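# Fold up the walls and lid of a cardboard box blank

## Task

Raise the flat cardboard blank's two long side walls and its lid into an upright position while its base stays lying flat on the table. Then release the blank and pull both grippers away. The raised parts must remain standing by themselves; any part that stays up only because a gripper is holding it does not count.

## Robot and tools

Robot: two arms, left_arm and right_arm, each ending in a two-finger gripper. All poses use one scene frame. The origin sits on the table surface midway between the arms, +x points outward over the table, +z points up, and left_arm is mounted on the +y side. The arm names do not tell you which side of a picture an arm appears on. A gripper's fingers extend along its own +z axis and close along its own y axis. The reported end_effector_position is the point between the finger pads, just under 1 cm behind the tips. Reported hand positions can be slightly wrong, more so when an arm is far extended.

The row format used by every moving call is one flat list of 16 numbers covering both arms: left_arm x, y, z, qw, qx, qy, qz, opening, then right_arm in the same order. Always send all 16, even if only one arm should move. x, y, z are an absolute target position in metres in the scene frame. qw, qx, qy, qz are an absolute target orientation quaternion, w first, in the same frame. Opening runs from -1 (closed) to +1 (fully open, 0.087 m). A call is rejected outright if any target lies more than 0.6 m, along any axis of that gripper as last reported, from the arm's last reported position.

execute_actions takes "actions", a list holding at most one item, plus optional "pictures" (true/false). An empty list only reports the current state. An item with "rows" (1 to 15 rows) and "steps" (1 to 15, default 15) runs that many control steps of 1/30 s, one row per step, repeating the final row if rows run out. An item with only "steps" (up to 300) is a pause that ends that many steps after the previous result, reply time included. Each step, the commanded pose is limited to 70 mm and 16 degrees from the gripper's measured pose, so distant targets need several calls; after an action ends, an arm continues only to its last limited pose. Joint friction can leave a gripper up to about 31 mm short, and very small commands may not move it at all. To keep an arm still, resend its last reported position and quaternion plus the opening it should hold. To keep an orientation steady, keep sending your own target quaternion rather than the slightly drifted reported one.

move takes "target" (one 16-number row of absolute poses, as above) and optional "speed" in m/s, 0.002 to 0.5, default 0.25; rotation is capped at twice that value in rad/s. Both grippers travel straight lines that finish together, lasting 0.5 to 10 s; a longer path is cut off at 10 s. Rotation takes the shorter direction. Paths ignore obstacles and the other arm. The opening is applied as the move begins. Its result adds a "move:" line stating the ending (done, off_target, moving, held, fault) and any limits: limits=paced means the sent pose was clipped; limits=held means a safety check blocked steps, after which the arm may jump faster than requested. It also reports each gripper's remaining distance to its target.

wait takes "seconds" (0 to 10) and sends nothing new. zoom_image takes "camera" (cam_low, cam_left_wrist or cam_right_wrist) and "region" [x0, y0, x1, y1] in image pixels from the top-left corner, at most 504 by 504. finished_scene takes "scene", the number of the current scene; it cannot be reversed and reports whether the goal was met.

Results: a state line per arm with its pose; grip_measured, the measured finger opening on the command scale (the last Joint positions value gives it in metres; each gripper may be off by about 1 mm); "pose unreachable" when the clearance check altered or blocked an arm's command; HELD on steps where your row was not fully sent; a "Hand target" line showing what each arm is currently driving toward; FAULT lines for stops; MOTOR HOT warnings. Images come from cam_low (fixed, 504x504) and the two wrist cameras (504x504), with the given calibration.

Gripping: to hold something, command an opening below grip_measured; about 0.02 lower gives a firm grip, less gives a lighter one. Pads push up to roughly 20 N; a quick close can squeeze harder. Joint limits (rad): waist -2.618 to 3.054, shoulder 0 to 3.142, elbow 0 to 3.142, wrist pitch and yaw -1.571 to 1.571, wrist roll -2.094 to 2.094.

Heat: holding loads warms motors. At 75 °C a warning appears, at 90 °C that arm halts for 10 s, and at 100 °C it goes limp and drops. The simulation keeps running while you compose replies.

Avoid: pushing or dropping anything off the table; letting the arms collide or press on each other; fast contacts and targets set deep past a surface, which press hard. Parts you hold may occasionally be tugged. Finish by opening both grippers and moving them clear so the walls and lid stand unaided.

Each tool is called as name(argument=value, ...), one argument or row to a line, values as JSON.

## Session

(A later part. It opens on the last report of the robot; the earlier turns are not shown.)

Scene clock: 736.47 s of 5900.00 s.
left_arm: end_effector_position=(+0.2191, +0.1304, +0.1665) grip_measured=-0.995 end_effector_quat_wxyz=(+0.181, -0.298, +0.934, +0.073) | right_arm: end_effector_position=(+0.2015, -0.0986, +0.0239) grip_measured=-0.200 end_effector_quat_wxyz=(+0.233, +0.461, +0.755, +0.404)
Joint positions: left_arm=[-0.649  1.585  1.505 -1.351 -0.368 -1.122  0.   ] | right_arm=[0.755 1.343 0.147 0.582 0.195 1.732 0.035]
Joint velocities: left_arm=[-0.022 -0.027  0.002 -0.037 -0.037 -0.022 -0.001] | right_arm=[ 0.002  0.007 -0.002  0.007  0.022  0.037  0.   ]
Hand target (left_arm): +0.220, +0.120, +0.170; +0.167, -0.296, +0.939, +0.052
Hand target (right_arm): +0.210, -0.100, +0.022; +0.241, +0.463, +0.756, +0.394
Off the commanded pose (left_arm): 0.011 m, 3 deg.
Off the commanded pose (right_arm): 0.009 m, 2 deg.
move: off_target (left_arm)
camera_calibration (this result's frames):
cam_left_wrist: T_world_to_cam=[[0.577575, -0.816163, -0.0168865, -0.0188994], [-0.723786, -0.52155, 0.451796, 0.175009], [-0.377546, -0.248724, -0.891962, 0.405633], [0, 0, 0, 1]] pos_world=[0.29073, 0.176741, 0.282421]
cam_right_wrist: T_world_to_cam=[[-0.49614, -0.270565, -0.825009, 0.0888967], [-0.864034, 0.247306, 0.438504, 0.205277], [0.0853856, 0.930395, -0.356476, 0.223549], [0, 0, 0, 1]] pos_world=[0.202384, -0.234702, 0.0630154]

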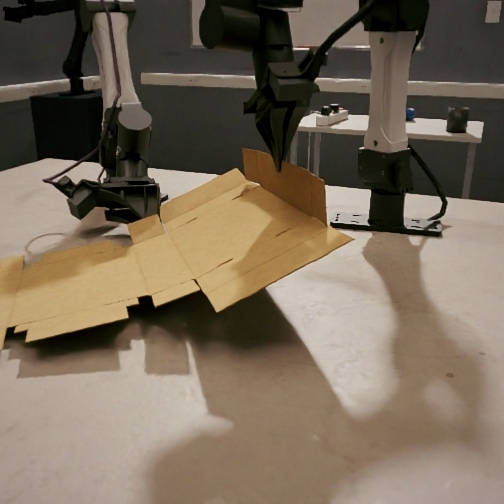

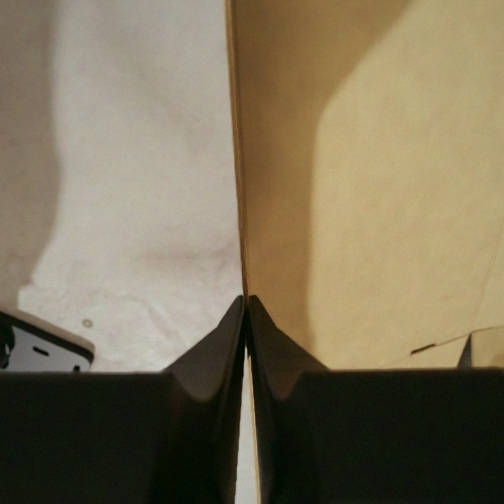

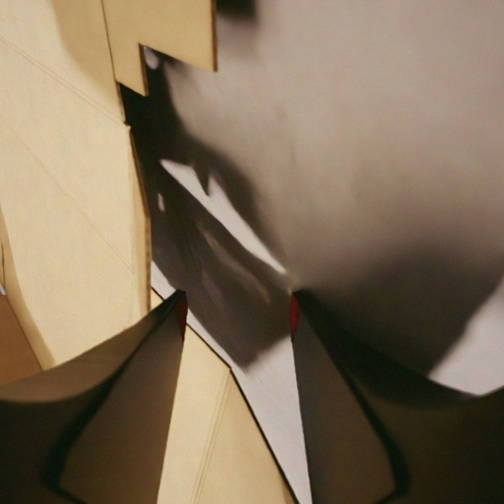

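move(
  target=[0.22,0.12,0.17,0.166,-0.296,0.94,0.052,-1,0.155,-0.15,0.05,0.241,0.463,0.756,0.394,-0.1],
  speed=0.06,
)

move(
  target=[0.22,0.12,0.17,0.166,-0.296,0.94,0.052,-1,0.22,-0.112,0.055,0.241,0.463,0.756,0.394,-0.1],
  speed=0.04,
)

Scene clock: 743.63 s of 5900.00 s.
left_arm: end_effector_position=(+0.2154, +0.1236, +0.1655) grip_measured=-0.998 end_effector_quat_wxyz=(+0.166, -0.299, +0.938, +0.058) | right_arm: end_effector_position=(+0.1533, -0.1450, +0.0481) grip_measured=-0.100 end_effector_quat_wxyz=(+0.234, +0.462, +0.759, +0.395)
Joint positions: left_arm=[-0.649  1.585  1.505 -1.351 -0.325 -1.123  0.   ] | right_arm=[ 0.75   0.567  0.077 -0.141  0.198  1.725  0.039]
Joint velocities: left_arm=[-0.002  0.007 -0.002 -0.007  0.037  0.007 -0.001] | right_arm=[-0.002 -0.017 -0.012  0.037 -0.037  0.081 -0.001]
Hand target (left_arm): +0.220, +0.120, +0.170; +0.166, -0.296, +0.939, +0.052
Hand target (right_arm): +0.155, -0.149, +0.048; +0.241, +0.463, +0.756, +0.394
Off the commanded pose (left_arm): 0.007 m, 1 deg.
Off the commanded pose (right_arm): 0.006 m, 1 deg.
After step 90, 2.03 s passed at rest.
move: done
camera_calibration (this result's frames):
cam_left_wrist: T_world_to_cam=[[0.573642, -0.819105, 0.00136188, -0.0240823], [-0.716183, -0.500754, 0.486134, 0.159385], [-0.397513, -0.279842, -0.873883, 0.406786], [0, 0, 0, 1]] pos_world=[0.289667, 0.173923, 0.278034]
cam_right_wrist: T_world_to_cam=[[-0.504693, -0.283394, -0.815458, 0.0713807], [-0.859005, 0.258941, 0.441655, 0.165233], [0.0859933, 0.923384, -0.374123, 0.279177], [0, 0, 0, 1]] pos_world=[0.153954, -0.280344, 0.0896782]

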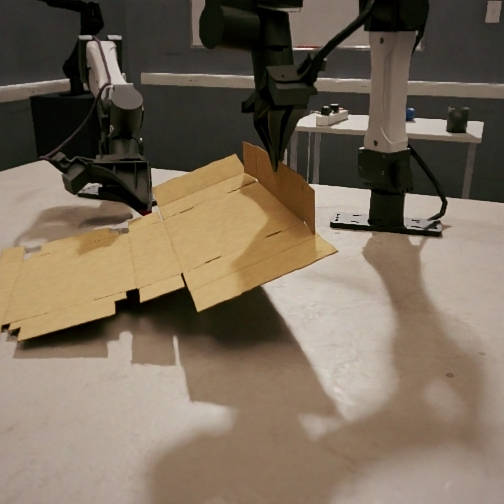

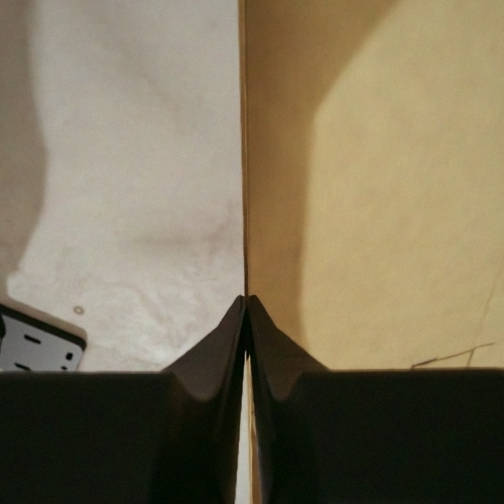

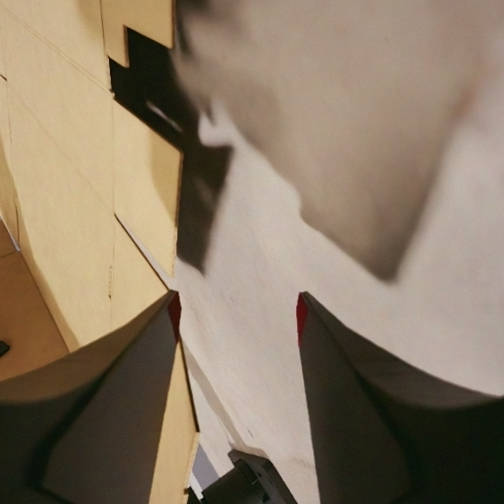

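Scene clock: 745.87 s of 5900.00 s.
left_arm: end_effector_position=(+0.2154, +0.1236, +0.1655) grip_measured=-0.998 end_effector_quat_wxyz=(+0.166, -0.299, +0.938, +0.058) | right_arm: end_effector_position=(+0.2100, -0.1179, +0.0478) grip_measured=-0.100 end_effector_quat_wxyz=(+0.235, +0.466, +0.762, +0.384)
Joint positions: left_arm=[-0.649  1.585  1.505 -1.351 -0.325 -1.123  0.   ] | right_arm=[0.653 1.128 0.224 0.26  0.132 1.667 0.039]
Joint velocities: left_arm=[-0.002 -0.002 -0.002  0.007  0.007 -0.037 -0.001] | right_arm=[ 0.002  0.007  0.007  0.051 -0.051 -0.007 -0.   ]
Hand target (left_arm): +0.220, +0.120, +0.170; +0.166, -0.296, +0.939, +0.052
Hand target (right_arm): +0.219, -0.114, +0.057; +0.242, +0.463, +0.756, +0.394
Off the commanded pose (left_arm): 0.007 m, 1 deg.
Off the commanded pose (right_arm): 0.014 m, 2 deg.
move: off_target (right_arm)
camera_calibration (this result's frames):
cam_left_wrist: T_world_to_cam=[[0.573642, -0.819105, 0.00136188, -0.0240823], [-0.716183, -0.500754, 0.486134, 0.159385], [-0.397513, -0.279842, -0.873883, 0.406786], [0, 0, 0, 1]] pos_world=[0.289667, 0.173923, 0.278034]
cam_right_wrist: T_world_to_cam=[[-0.518051, -0.293757, -0.803324, 0.10843], [-0.850649, 0.275267, 0.447911, 0.206972], [0.0895511, 0.915388, -0.392486, 0.248383], [0, 0, 0, 1]] pos_world=[0.20999, -0.252487, 0.0918867]

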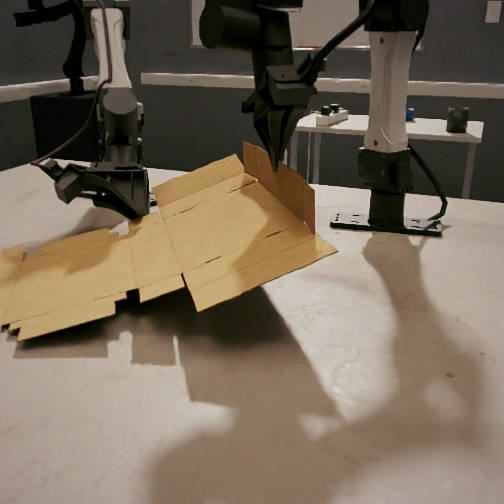

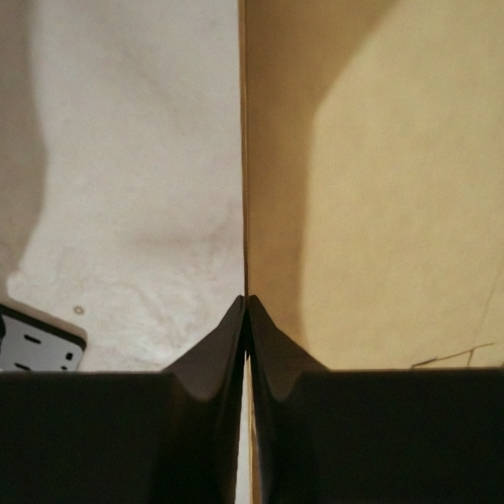

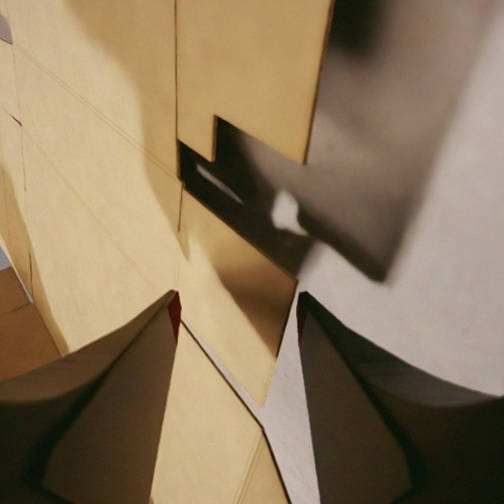

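move(
  target=[0.22,0.12,0.17,0.166,-0.296,0.94,0.052,-1,0.225,-0.085,0.055,0.241,0.463,0.756,0.394,-0.1],
  speed=0.04,
)

move(
  target=[0.22,0.12,0.17,0.166,-0.296,0.94,0.052,-1,0.225,-0.085,0.055,0.241,0.463,0.756,0.394,-1],
)

Scene clock: 751.10 s of 5900.00 s.
left_arm: end_effector_position=(+0.2138, +0.1258, +0.1655) grip_measured=-0.998 end_effector_quat_wxyz=(+0.164, -0.294, +0.939, +0.064) | right_arm: end_effector_position=(+0.2165, -0.0978, +0.0425) grip_measured=-0.100 end_effector_quat_wxyz=(+0.238, +0.465, +0.767, +0.372)
Joint positions: left_arm=[-0.649  1.585  1.505 -1.36  -0.33  -1.115  0.   ] | right_arm=[0.729 1.258 0.287 0.3   0.2   1.704 0.039]
Joint velocities: left_arm=[-0.012  0.002 -0.002 -0.022 -0.022  0.022  0.   ] | right_arm=[ 0.012  0.002 -0.002  0.022 -0.022 -0.095 -0.001]
Hand target (left_arm): +0.220, +0.120, +0.170; +0.166, -0.296, +0.939, +0.052
Hand target (right_arm): +0.224, -0.086, +0.056; +0.240, +0.463, +0.757, +0.394
Off the commanded pose (left_arm): 0.010 m, 1 deg.
Off the commanded pose (right_arm): 0.020 m, 3 deg.
After step 90, 1.07 s passed at rest.
move: off_target (right_arm)
camera_calibration (this result's frames):
cam_left_wrist: T_world_to_cam=[[0.568327, -0.822723, -0.0114608, -0.0176282], [-0.716242, -0.501531, 0.485247, 0.159596], [-0.404971, -0.26757, -0.874302, 0.406855], [0, 0, 0, 1]] pos_world=[0.289093, 0.174402, 0.278069]
cam_right_wrist: T_world_to_cam=[[-0.525286, -0.312462, -0.791481, 0.112679], [-0.846516, 0.286461, 0.448722, 0.209409], [0.0865202, 0.905708, -0.414978, 0.228027], [0, 0, 0, 1]] pos_world=[0.216728, -0.231305, 0.0898426]

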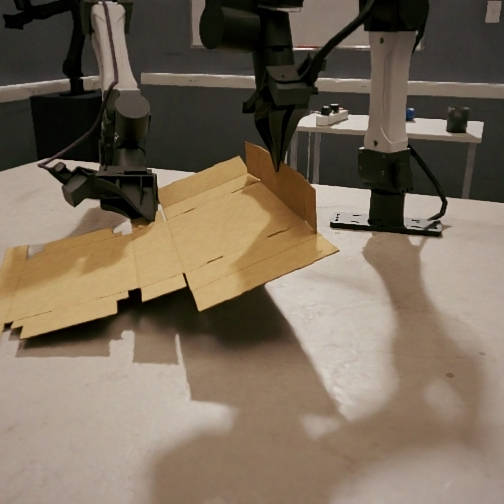

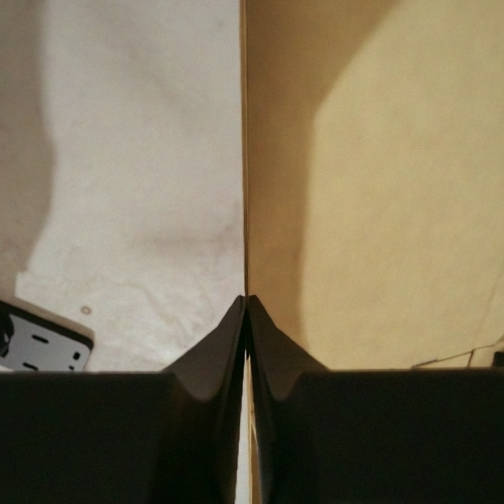

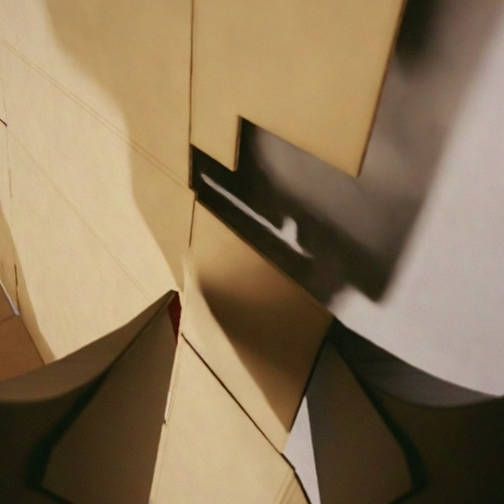

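Scene clock: 751.80 s of 5900.00 s.
left_arm: end_effector_position=(+0.2117, +0.1250, +0.1652) grip_measured=-0.995 end_effector_quat_wxyz=(+0.159, -0.297, +0.939, +0.063) | right_arm: end_effector_position=(+0.2227, -0.0983, +0.0484) grip_measured=-0.978 end_effector_quat_wxyz=(+0.246, +0.478, +0.752, +0.382)
Joint positions: left_arm=[-0.65   1.585  1.505 -1.366 -0.321 -1.122  0.   ] | right_arm=[0.728 1.258 0.287 0.324 0.223 1.731 0.001]
Joint velocities: left_arm=[ 0.007 -0.002 -0.002 -0.037 -0.037 -0.022 -0.001] | right_arm=[-0.007 -0.007  0.002  0.022 -0.022 -0.066  0.   ]
Hand target (left_arm): +0.220, +0.120, +0.170; +0.166, -0.296, +0.939, +0.052
Hand target (right_arm): +0.225, -0.086, +0.056; +0.241, +0.463, +0.756, +0.394
Off the commanded pose (left_arm): 0.011 m, 1 deg.
Off the commanded pose (right_arm): 0.015 m, 2 deg.
move: off_target (left_arm, right_arm)
camera_calibration (this result's frames):
cam_left_wrist: T_world_to_cam=[[0.571998, -0.820175, -0.0114733, -0.0182458], [-0.709726, -0.501886, 0.494368, 0.154975], [-0.411226, -0.274635, -0.869177, 0.406903], [0, 0, 0, 1]] pos_world=[0.287755, 0.174565, 0.276847]
cam_right_wrist: T_world_to_cam=[[-0.520627, -0.274734, -0.808374, 0.12391], [-0.844494, 0.305003, 0.440231, 0.214018], [0.12561, 0.911863, -0.390804, 0.221117], [0, 0, 0, 1]] pos_world=[0.217473, -0.232862, 0.092362]

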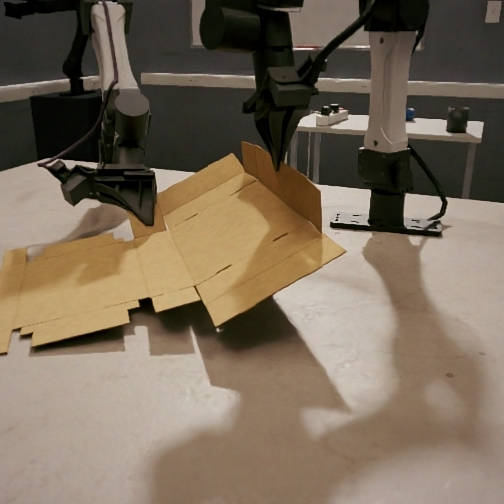

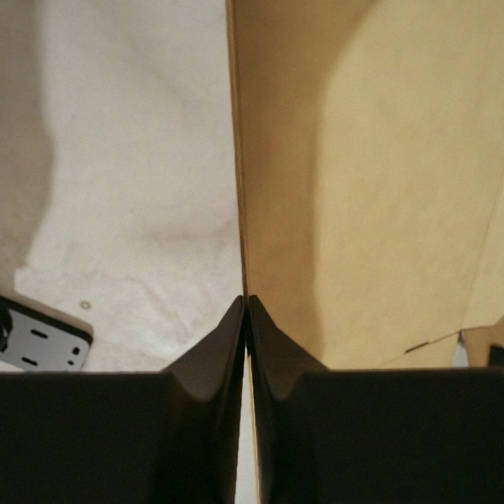

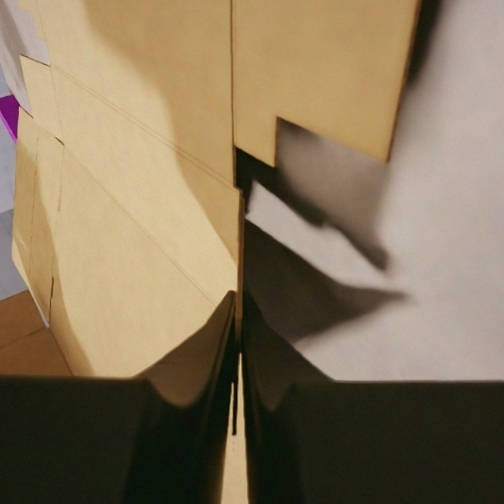

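move(
  target=[0.20,0.15,0.045,0.166,-0.296,0.94,0.052,-1,0.213,-0.075,0.055,0.48,-0.239,0.832,0.138,-1],
  speed=0.15,
)

Scene clock: 764.77 s of 5900.00 s.
left_arm: end_effector_position=(+0.2023, +0.1414, +0.0569) grip_measured=-0.965 end_effector_quat_wxyz=(+0.164, -0.306, +0.937, +0.048) | right_arm: end_effector_position=(+0.2168, -0.0698, +0.0701) grip_measured=-0.972 end_effector_quat_wxyz=(+0.501, -0.208, +0.822, +0.174)
Joint positions: left_arm=[-0.605  1.514  1.001 -0.892 -0.303 -1.091  0.002] | right_arm=[0.922 1.273 0.406 0.392 0.288 0.233 0.001]
Joint velocities: left_arm=[-0.002 -0.002  0.007 -0.007  0.007  0.022 -0.001] | right_arm=[-0.017 -0.007 -0.002  0.037 -0.007 -0.007 -0.001]
Hand target (left_arm): +0.202, +0.149, +0.045; +0.166, -0.296, +0.939, +0.053
Hand target (right_arm): +0.213, -0.076, +0.056; +0.481, -0.240, +0.832, +0.140
Off the commanded pose (left_arm): 0.015 m, 1 deg.
Off the commanded pose (right_arm): 0.016 m, 6 deg.
After step 90, 4.03 s passed at rest.
move: off_target (left_arm, right_arm)
camera_calibration (this result's frames):
cam_left_wrist: T_world_to_cam=[[0.582361, -0.812601, 0.023136, -0.00575286], [-0.713542, -0.497318, 0.493491, 0.210213], [-0.389505, -0.303898, -0.869443, 0.313184], [0, 0, 0, 1]] pos_world=[0.275333, 0.195044, 0.16869]
cam_right_wrist: T_world_to_cam=[[0.526019, -0.848602, -0.0563837, -0.173374], [-0.834368, -0.502082, -0.227471, 0.179008], [0.164723, 0.166699, -0.972151, 0.184553], [0, 0, 0, 1]] pos_world=[0.210156, -0.0880132, 0.210357]

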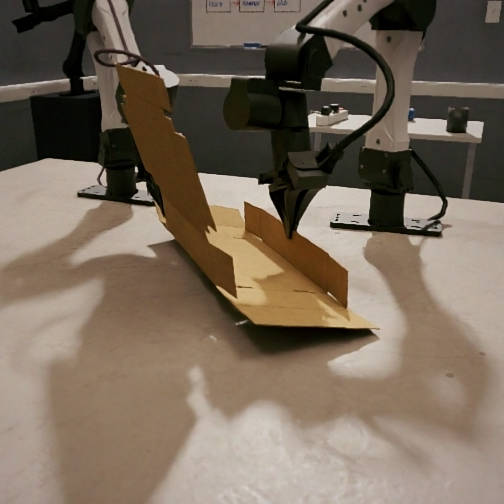

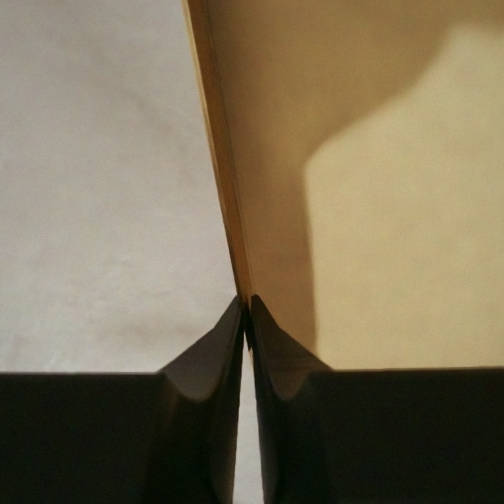

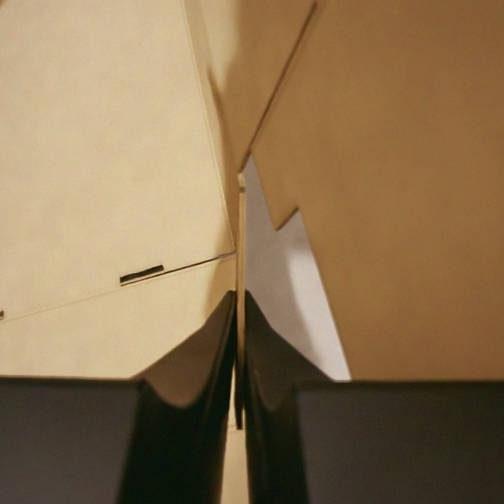

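move(
  target=[0.20,0.15,0.04,0.166,-0.296,0.94,0.052,-1,0.205,-0.05,0.04,0.493,-0.663,0.557,-0.087,-1],
  speed=0.15,
)

move(
  target=[0.20,0.15,0.04,0.166,-0.296,0.94,0.052,-1,0.20,-0.045,0.02,0.447,-0.79,0.349,-0.22,-1],
  speed=0.12,
)

Scene clock: 775.60 s of 5900.00 s.
left_arm: end_effector_position=(+0.2084, +0.1483, +0.0567) grip_measured=-0.978 end_effector_quat_wxyz=(+0.184, -0.311, +0.931, +0.052) | right_arm: end_effector_position=(+0.2155, -0.0577, +0.0500) grip_measured=-0.935 end_effector_quat_wxyz=(-0.506, +0.622, -0.590, +0.091)
Joint positions: left_arm=[-0.594  1.503  0.985 -0.862 -0.336 -1.086  0.001] | right_arm=[ 1.097  1.475  0.406  0.535  0.39  -0.77   0.003]
Joint velocities: left_arm=[ 0.007 -0.002 -0.002 -0.051  0.037 -0.066 -0.   ] | right_arm=[ 0.007 -0.007  0.007  0.051  0.007 -0.007  0.001]
Hand target (left_arm): +0.200, +0.150, +0.041; +0.166, -0.296, +0.939, +0.053
Hand target (right_arm): +0.205, -0.051, +0.041; -0.493, +0.662, -0.558, +0.087
Off the commanded pose (left_arm): 0.019 m, 3 deg.
Off the commanded pose (right_arm): 0.016 m, 6 deg.
After step 90, 3.43 s passed at rest.
move: off_target (left_arm, right_arm)
camera_calibration (this result's frames):
cam_left_wrist: T_world_to_cam=[[0.591436, -0.805846, 0.0285784, -0.00690822], [-0.724402, -0.515427, 0.457796, 0.225107], [-0.354183, -0.291459, -0.888598, 0.309389], [0, 0, 0, 1]] pos_world=[0.276734, 0.200633, 0.172067]
cam_right_wrist: T_world_to_cam=[[0.633896, -0.188013, 0.750218, -0.189086], [-0.359695, -0.930383, 0.0707603, 0.0375691], [0.684686, -0.314705, -0.657393, 0.00765296], [0, 0, 0, 1]] pos_world=[0.128135, 0.00181148, 0.144228]

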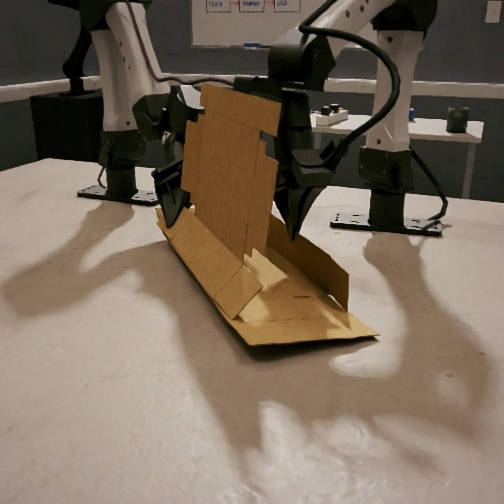

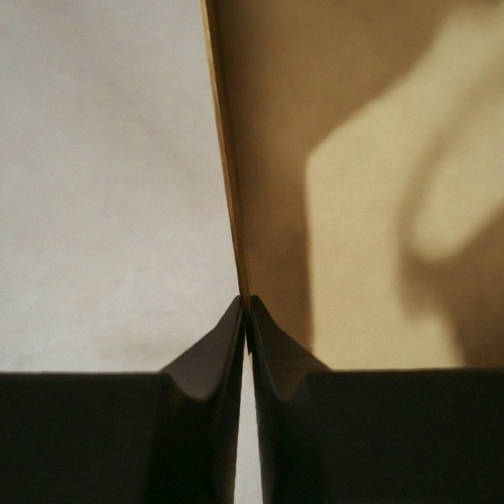

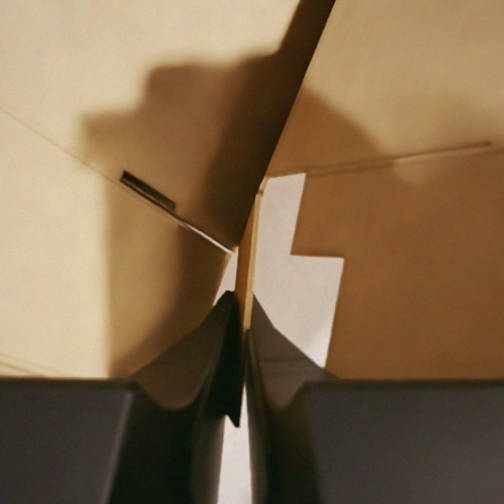

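Scene clock: 778.73 s of 5900.00 s.
left_arm: end_effector_position=(+0.2083, +0.1485, +0.0570) grip_measured=-0.972 end_effector_quat_wxyz=(+0.183, -0.314, +0.930, +0.051) | right_arm: end_effector_position=(+0.2172, -0.0496, +0.0400) grip_measured=-0.850 end_effector_quat_wxyz=(-0.477, +0.744, -0.406, +0.233)
Joint positions: left_arm=[-0.591  1.501  0.985 -0.863 -0.333 -1.09   0.001] | right_arm=[ 1.168  1.668  0.355  0.799  0.475 -1.274  0.007]
Joint velocities: left_arm=[-0.017 -0.012  0.002 -0.007 -0.081  0.066  0.   ] | right_arm=[-0.002  0.022 -0.002  0.022 -0.022 -0.125 -0.   ]
Hand target (left_arm): +0.200, +0.150, +0.041; +0.166, -0.296, +0.939, +0.053
Hand target (right_arm): +0.200, -0.046, +0.021; -0.448, +0.791, -0.352, +0.220
Off the commanded pose (left_arm): 0.019 m, 3 deg.
Off the commanded pose (right_arm): 0.027 m, 9 deg.
move: off_target (left_arm, right_arm)
camera_calibration (this result's frames):
cam_left_wrist: T_world_to_cam=[[0.596514, -0.801978, 0.0316457, -0.00848387], [-0.720851, -0.518001, 0.460488, 0.224509], [-0.352909, -0.297499, -0.887102, 0.310201], [0, 0, 0, 1]] pos_world=[0.276371, 0.201777, 0.172065]
cam_right_wrist: T_world_to_cam=[[0.367397, 0.236119, 0.899593, -0.108186], [-0.208845, -0.921593, 0.327186, 0.00379611], [0.906313, -0.308083, -0.289278, -0.0600829], [0, 0, 0, 1]] pos_world=[0.0949938, 0.0105327, 0.0787005]

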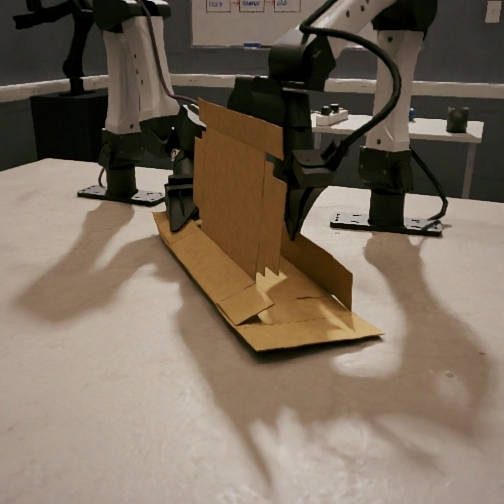

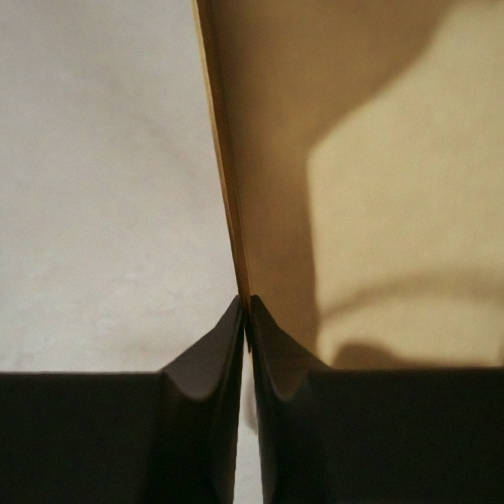

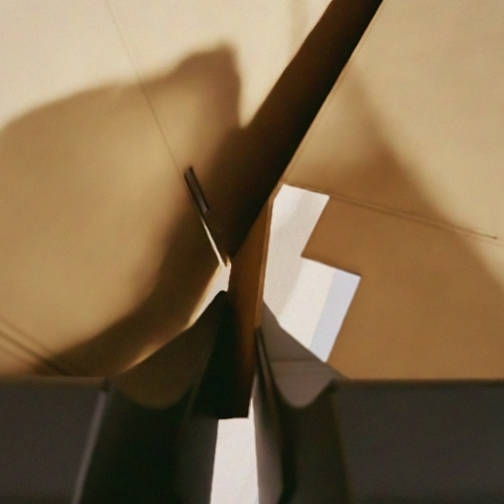

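move(
  target=[0.20,0.15,0.04,0.166,-0.296,0.94,0.052,-1,0.16,-0.09,0.06,0.447,-0.79,0.349,-0.22,-0.3],
  speed=0.06,
)

move(
  target=[0.20,0.15,0.04,0.166,-0.296,0.94,0.052,-1,0.18,-0.22,0.15,0.47,-0.296,0.814,0.171,-1],
)

Scene clock: 785.23 s of 5900.00 s.
left_arm: end_effector_position=(+0.2048, +0.1349, +0.0563) grip_measured=-0.976 end_effector_quat_wxyz=(+0.163, -0.285, +0.944, +0.021) | right_arm: end_effector_position=(+0.1661, -0.0673, +0.0766) grip_measured=-0.297 end_effector_quat_wxyz=(-0.493, +0.767, -0.360, +0.197)
Joint positions: left_arm=[-0.595  1.501  0.985 -0.844 -0.256 -1.035  0.001] | right_arm=[ 1.293  1.221  0.241  0.471  0.466 -1.266  0.031]
Joint velocities: left_arm=[-0.002  0.002  0.007  0.037  0.051 -0.007  0.001] | right_arm=[-0.007 -0.007 -0.002 -0.007 -0.022  0.037  0.   ]
Hand target (left_arm): +0.199, +0.150, +0.041; +0.165, -0.295, +0.940, +0.052
Hand target (right_arm): +0.161, -0.088, +0.059; -0.450, +0.792, -0.349, +0.221
Off the commanded pose (left_arm): 0.023 m, 4 deg.
Off the commanded pose (right_arm): 0.029 m, 7 deg.
After step 90, 1.67 s passed at rest.
move: off_target (left_arm, right_arm)
camera_calibration (this result's frames):
cam_left_wrist: T_world_to_cam=[[0.538892, -0.839866, 0.0649674, -0.00232733], [-0.74226, -0.436964, 0.508047, 0.206025], [-0.398303, -0.322005, -0.858875, 0.315296], [0, 0, 0, 1]] pos_world=[0.279762, 0.189598, 0.166281]
cam_right_wrist: T_world_to_cam=[[0.340938, 0.272746, 0.899651, -0.111262], [-0.0842753, -0.944267, 0.318209, -0.0566728], [0.936301, -0.184308, -0.298951, -0.00453201], [0, 0, 0, 1]] pos_world=[0.0374006, -0.0240033, 0.116776]

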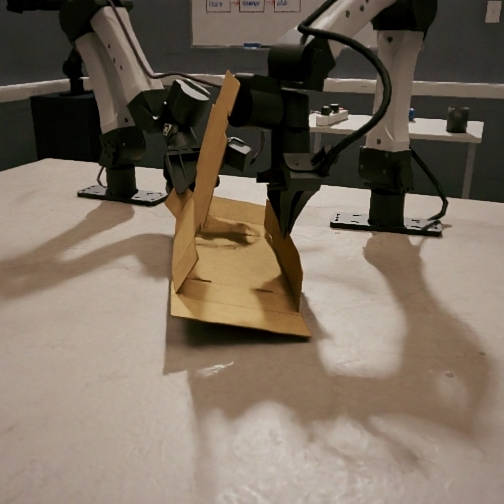

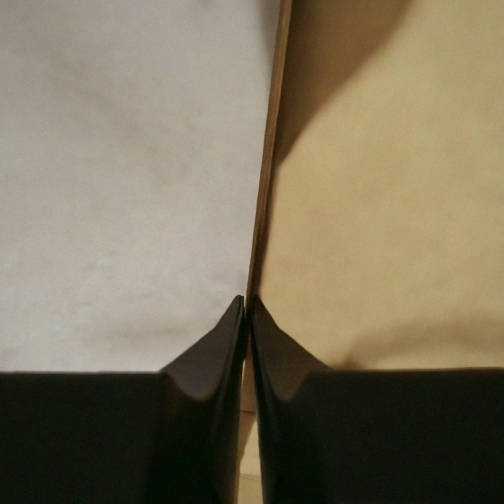

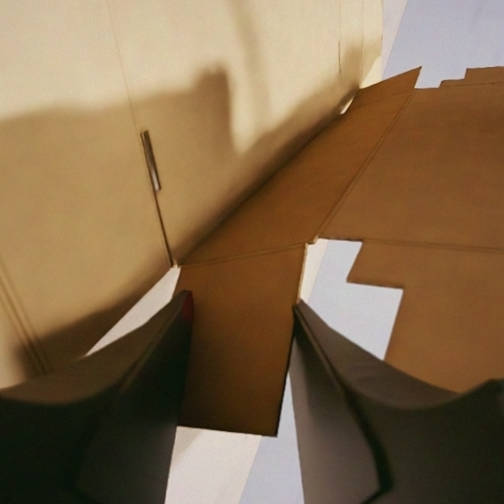

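Scene clock: 791.90 s of 5900.00 s.
left_arm: end_effector_position=(+0.1757, +0.1030, +0.0962) grip_measured=-0.930 end_effector_quat_wxyz=(-0.197, -0.279, +0.819, -0.461) | right_arm: end_effector_position=(+0.1393, -0.1769, +0.1535) grip_measured=-0.800 end_effector_quat_wxyz=(+0.428, -0.319, +0.767, +0.355)
Joint positions: left_arm=[-0.067  1.767  0.934 -0.955  1.037 -0.481  0.003] | right_arm=[ 0.054  0.619  0.53  -0.605 -0.932 -0.29   0.009]
Joint velocities: left_arm=[-0.002  0.017  0.022 -0.081 -0.051  0.051  0.001] | right_arm=[-0.017  0.007  0.061 -0.066 -0.066 -0.007  0.002]
Hand target (left_arm): +0.198, +0.150, +0.053; -0.126, -0.300, +0.872, -0.366
Hand target (right_arm): +0.170, -0.216, +0.152; +0.461, -0.303, +0.801, +0.233
Off the commanded pose (left_arm): 0.077 m, 75 deg; orientation clipped at the last step of the last action.
Off the commanded pose (right_arm): 0.059 m, 23 deg; orientation clipped at the last step of the last action.
move: off_target (left_arm, right_arm); limits=paced
camera_calibration (this result's frames):
cam_left_wrist: T_world_to_cam=[[0.638461, -0.407429, 0.652969, -0.134552], [-0.457721, 0.481057, 0.747714, -0.0173623], [-0.618755, -0.776264, 0.120647, 0.319007], [0, 0, 0, 1]] pos_world=[0.275346, 0.201166, 0.0623529]
cam_right_wrist: T_world_to_cam=[[0.804477, -0.538919, -0.249767, -0.173188], [-0.592167, -0.760531, -0.266329, 0.0060913], [-0.0464253, 0.362159, -0.930959, 0.353988], [0, 0, 0, 1]] pos_world=[0.159367, -0.216902, 0.287914]

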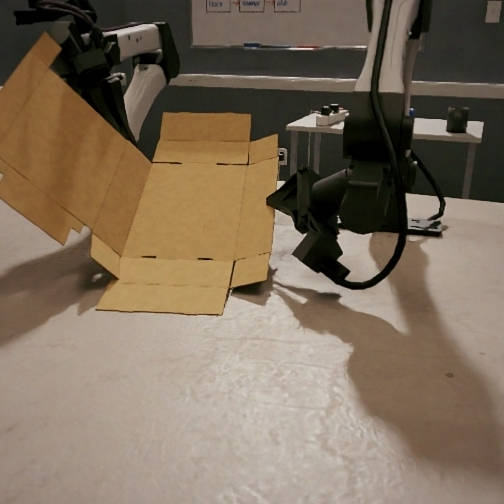

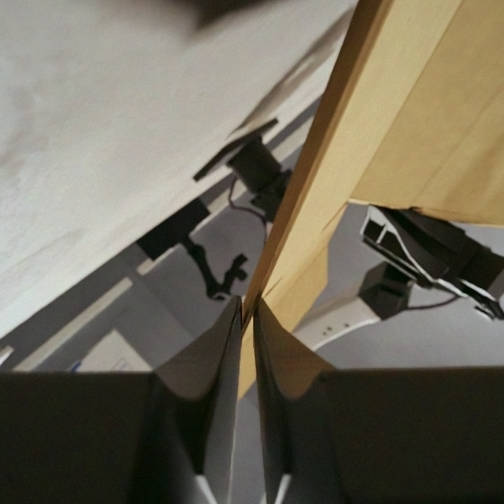

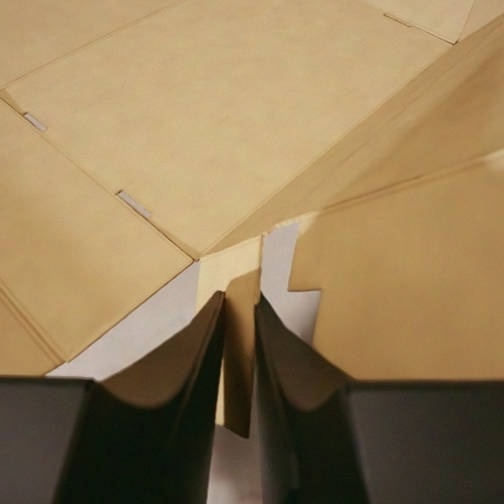

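Oops, regripped. Open both.

move(
  target=[0.1757,0.103,0.096,-0.197,-0.279,0.819,-0.461,-0.93,0.15,-0.13,0.09,0.428,-0.319,0.767,0.355,-0.8],
  speed=0.06,
)

move(
  target=[0.17,0.14,0.10,-0.197,-0.279,0.819,-0.461,0.5,0.13,-0.17,0.13,0.428,-0.319,0.767,0.355,0.6],
  speed=0.06,
)

move(
  target=[0.15,0.25,0.2,0.3,0.2,0.9,-0.2,0.5,0.12,-0.25,0.25,0.428,-0.1,0.85,0.1,0.6],
  speed=0.15,
)

Scene clock: 799.63 s of 5900.00 s.
left_arm: end_effector_position=(+0.1789, +0.1051, +0.0871) grip_measured=-0.903 end_effector_quat_wxyz=(-0.169, -0.250, +0.838, -0.454) | right_arm: end_effector_position=(+0.1601, -0.1394, +0.0978) grip_measured=-0.799 end_effector_quat_wxyz=(+0.446, -0.314, +0.769, +0.332)
Joint positions: left_arm=[-0.074  1.768  0.936 -0.914  1.003 -0.439  0.004] | right_arm=[ 0.381  0.695  0.27  -0.057 -0.606 -0.037  0.009]
Joint velocities: left_arm=[ 0.002  0.002 -0.017  0.066  0.007 -0.022  0.   ] | right_arm=[ 0.007  0.017 -0.002  0.022 -0.007  0.007 -0.001]
Hand target (left_arm): +0.176, +0.103, +0.096; -0.197, -0.279, +0.819, -0.461
Hand target (right_arm): +0.150, -0.132, +0.091; +0.427, -0.319, +0.768, +0.355
Off the commanded pose (left_arm): 0.010 m, 5 deg.
Off the commanded pose (right_arm): 0.016 m, 3 deg.
After step 90, 2.97 s passed at rest.
move: off_target (left_arm, right_arm)
camera_calibration (this result's frames):
cam_left_wrist: T_world_to_cam=[[0.57155, -0.450697, 0.685714, -0.116111], [-0.497902, 0.473758, 0.726393, -0.00030631], [-0.652245, -0.756588, 0.0463735, 0.334072], [0, 0, 0, 1]] pos_world=[0.284107, 0.200569, 0.0643493]
cam_right_wrist: T_world_to_cam=[[0.788763, -0.578332, -0.208291, -0.190598], [-0.614683, -0.739763, -0.273707, 0.0393126], [0.00420743, 0.343923, -0.938989, 0.279605], [0, 0, 0, 1]] pos_world=[0.173325, -0.17731, 0.233607]

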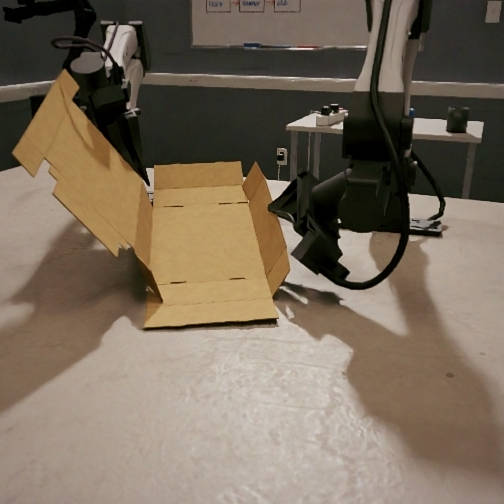

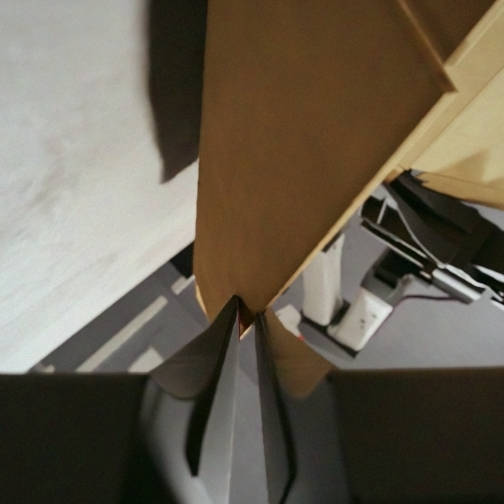

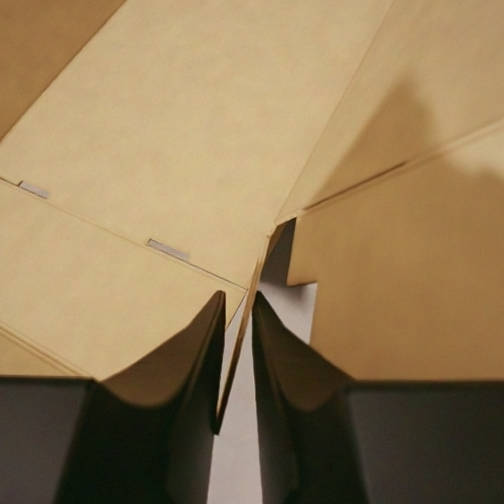

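Scene clock: 801.17 s of 5900.00 s.
left_arm: end_effector_position=(+0.1662, +0.1368, +0.0981) grip_measured=+0.500 end_effector_quat_wxyz=(-0.194, -0.278, +0.820, -0.461) | right_arm: end_effector_position=(+0.1269, -0.1677, +0.1168) grip_measured=+0.600 end_effector_quat_wxyz=(+0.411, -0.313, +0.777, +0.359)
Joint positions: left_arm=[ 0.065  1.798  0.964 -1.151  0.994 -0.243  0.066] | right_arm=[ 0.152  0.543  0.379 -0.497 -0.853 -0.194  0.07 ]
Joint velocities: left_arm=[-0.007 -0.002 -0.012 -0.125  0.007 -0.007 -0.   ] | right_arm=[-0.007 -0.007 -0.007  0.007 -0.051 -0.037 -0.001]
Hand target (left_arm): +0.170, +0.140, +0.099; -0.196, -0.280, +0.819, -0.460
Hand target (right_arm): +0.130, -0.169, +0.129; +0.429, -0.319, +0.767, +0.355
Off the commanded pose (left_arm): 0.005 m, 0 deg.
Off the commanded pose (right_arm): 0.014 m, 2 deg.
move: off_target (right_arm)
camera_calibration (this result's frames):
cam_left_wrist: T_world_to_cam=[[0.633644, -0.409262, 0.656506, -0.115315], [-0.462546, 0.479804, 0.745546, -0.0382271], [-0.620117, -0.776075, 0.114723, 0.339897], [0, 0, 0, 1]] pos_world=[0.266163, 0.234933, 0.0652111]
cam_right_wrist: T_world_to_cam=[[0.79268, -0.541591, -0.279889, -0.162852], [-0.603732, -0.761129, -0.237043, -0.00611597], [-0.0846511, 0.356877, -0.930308, 0.319767], [0, 0, 0, 1]] pos_world=[0.152466, -0.206972, 0.250452]

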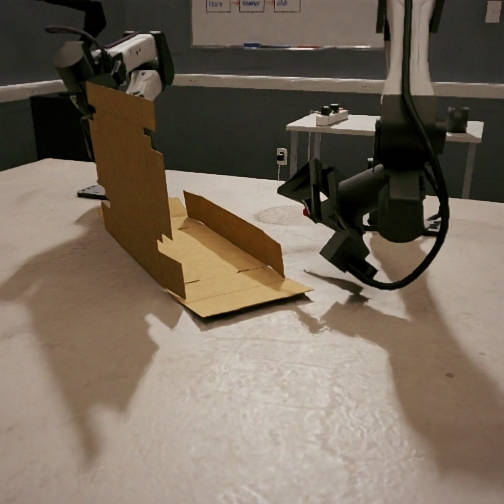

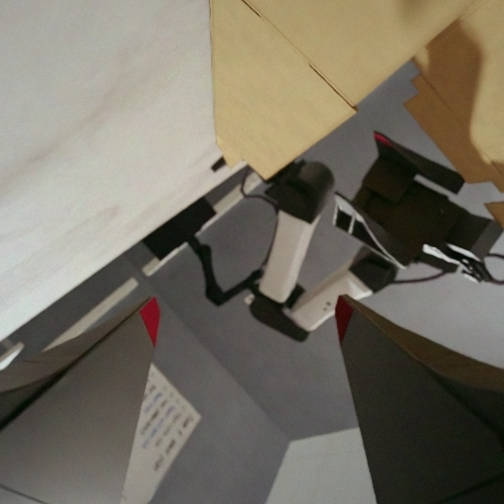

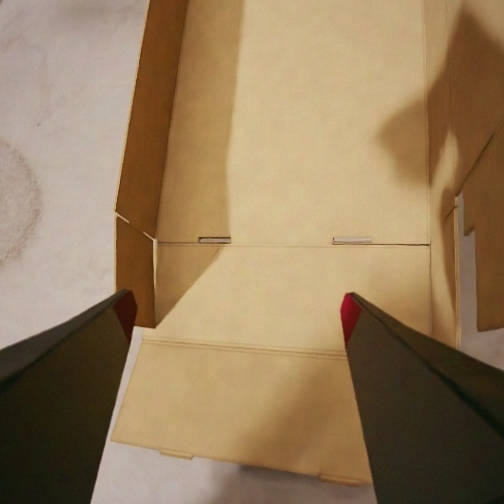

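Scene clock: 806.80 s of 5900.00 s.
left_arm: end_effector_position=(+0.1482, +0.2472, +0.1892) grip_measured=+0.500 end_effector_quat_wxyz=(+0.288, +0.201, +0.913, -0.209) | right_arm: end_effector_position=(+0.1166, -0.2519, +0.2438) grip_measured=+0.600 end_effector_quat_wxyz=(+0.446, -0.106, +0.883, +0.105)
Joint positions: left_arm=[ 0.333  1.112  1.142 -1.364  0.695  0.799  0.066] | right_arm=[ 0.517  0.552  1.056 -1.128  0.121  0.2    0.07 ]
Joint velocities: left_arm=[ 0.017 -0.012  0.002  0.007 -0.037  0.037 -0.   ] | right_arm=[ 0.007 -0.002 -0.012 -0.051  0.007 -0.022 -0.   ]
Hand target (left_arm): +0.148, +0.248, +0.199; +0.302, +0.205, +0.909, -0.200
Hand target (right_arm): +0.118, -0.251, +0.249; +0.445, -0.103, +0.883, +0.105
Off the commanded pose (left_arm): 0.011 m, 2 deg.
Off the commanded pose (right_arm): 0.007 m, 0 deg.
move: off_target (left_arm)
camera_calibration (this result's frames):
cam_left_wrist: T_world_to_cam=[[-0.494552, -0.824666, 0.274489, 0.223655], [-0.820668, 0.547069, 0.164984, -0.0211475], [-0.286221, -0.143671, -0.947331, 0.399127], [0, 0, 0, 1]] pos_world=[0.207493, 0.253353, 0.320204]
cam_right_wrist: T_world_to_cam=[[0.294324, -0.953018, -0.0716181, -0.261039], [-0.954934, -0.29025, -0.0620906, 0.0706267], [0.0383863, 0.0866654, -0.995498, 0.400585], [0, 0, 0, 1]] pos_world=[0.128897, -0.262992, 0.384472]

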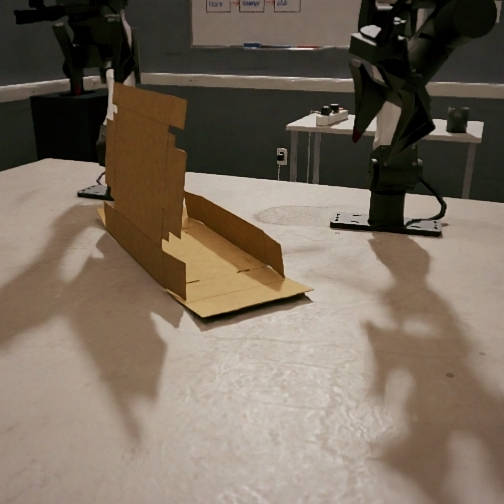

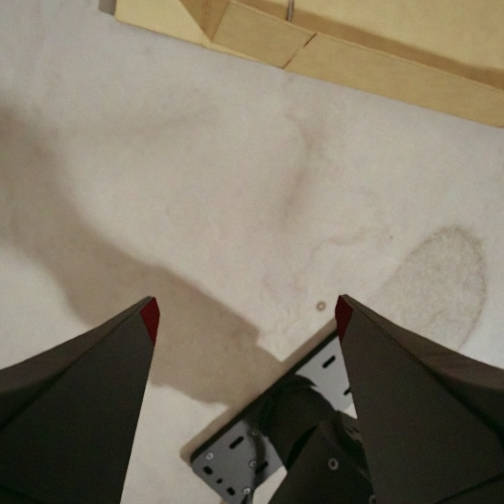

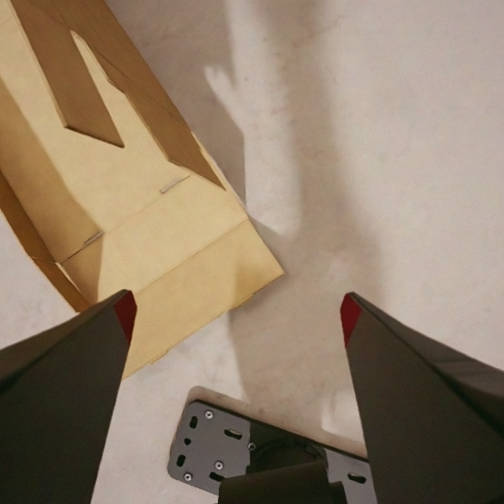

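All standing.

finished_scene(
  scene=1,
)

The scene is finished: the task was done.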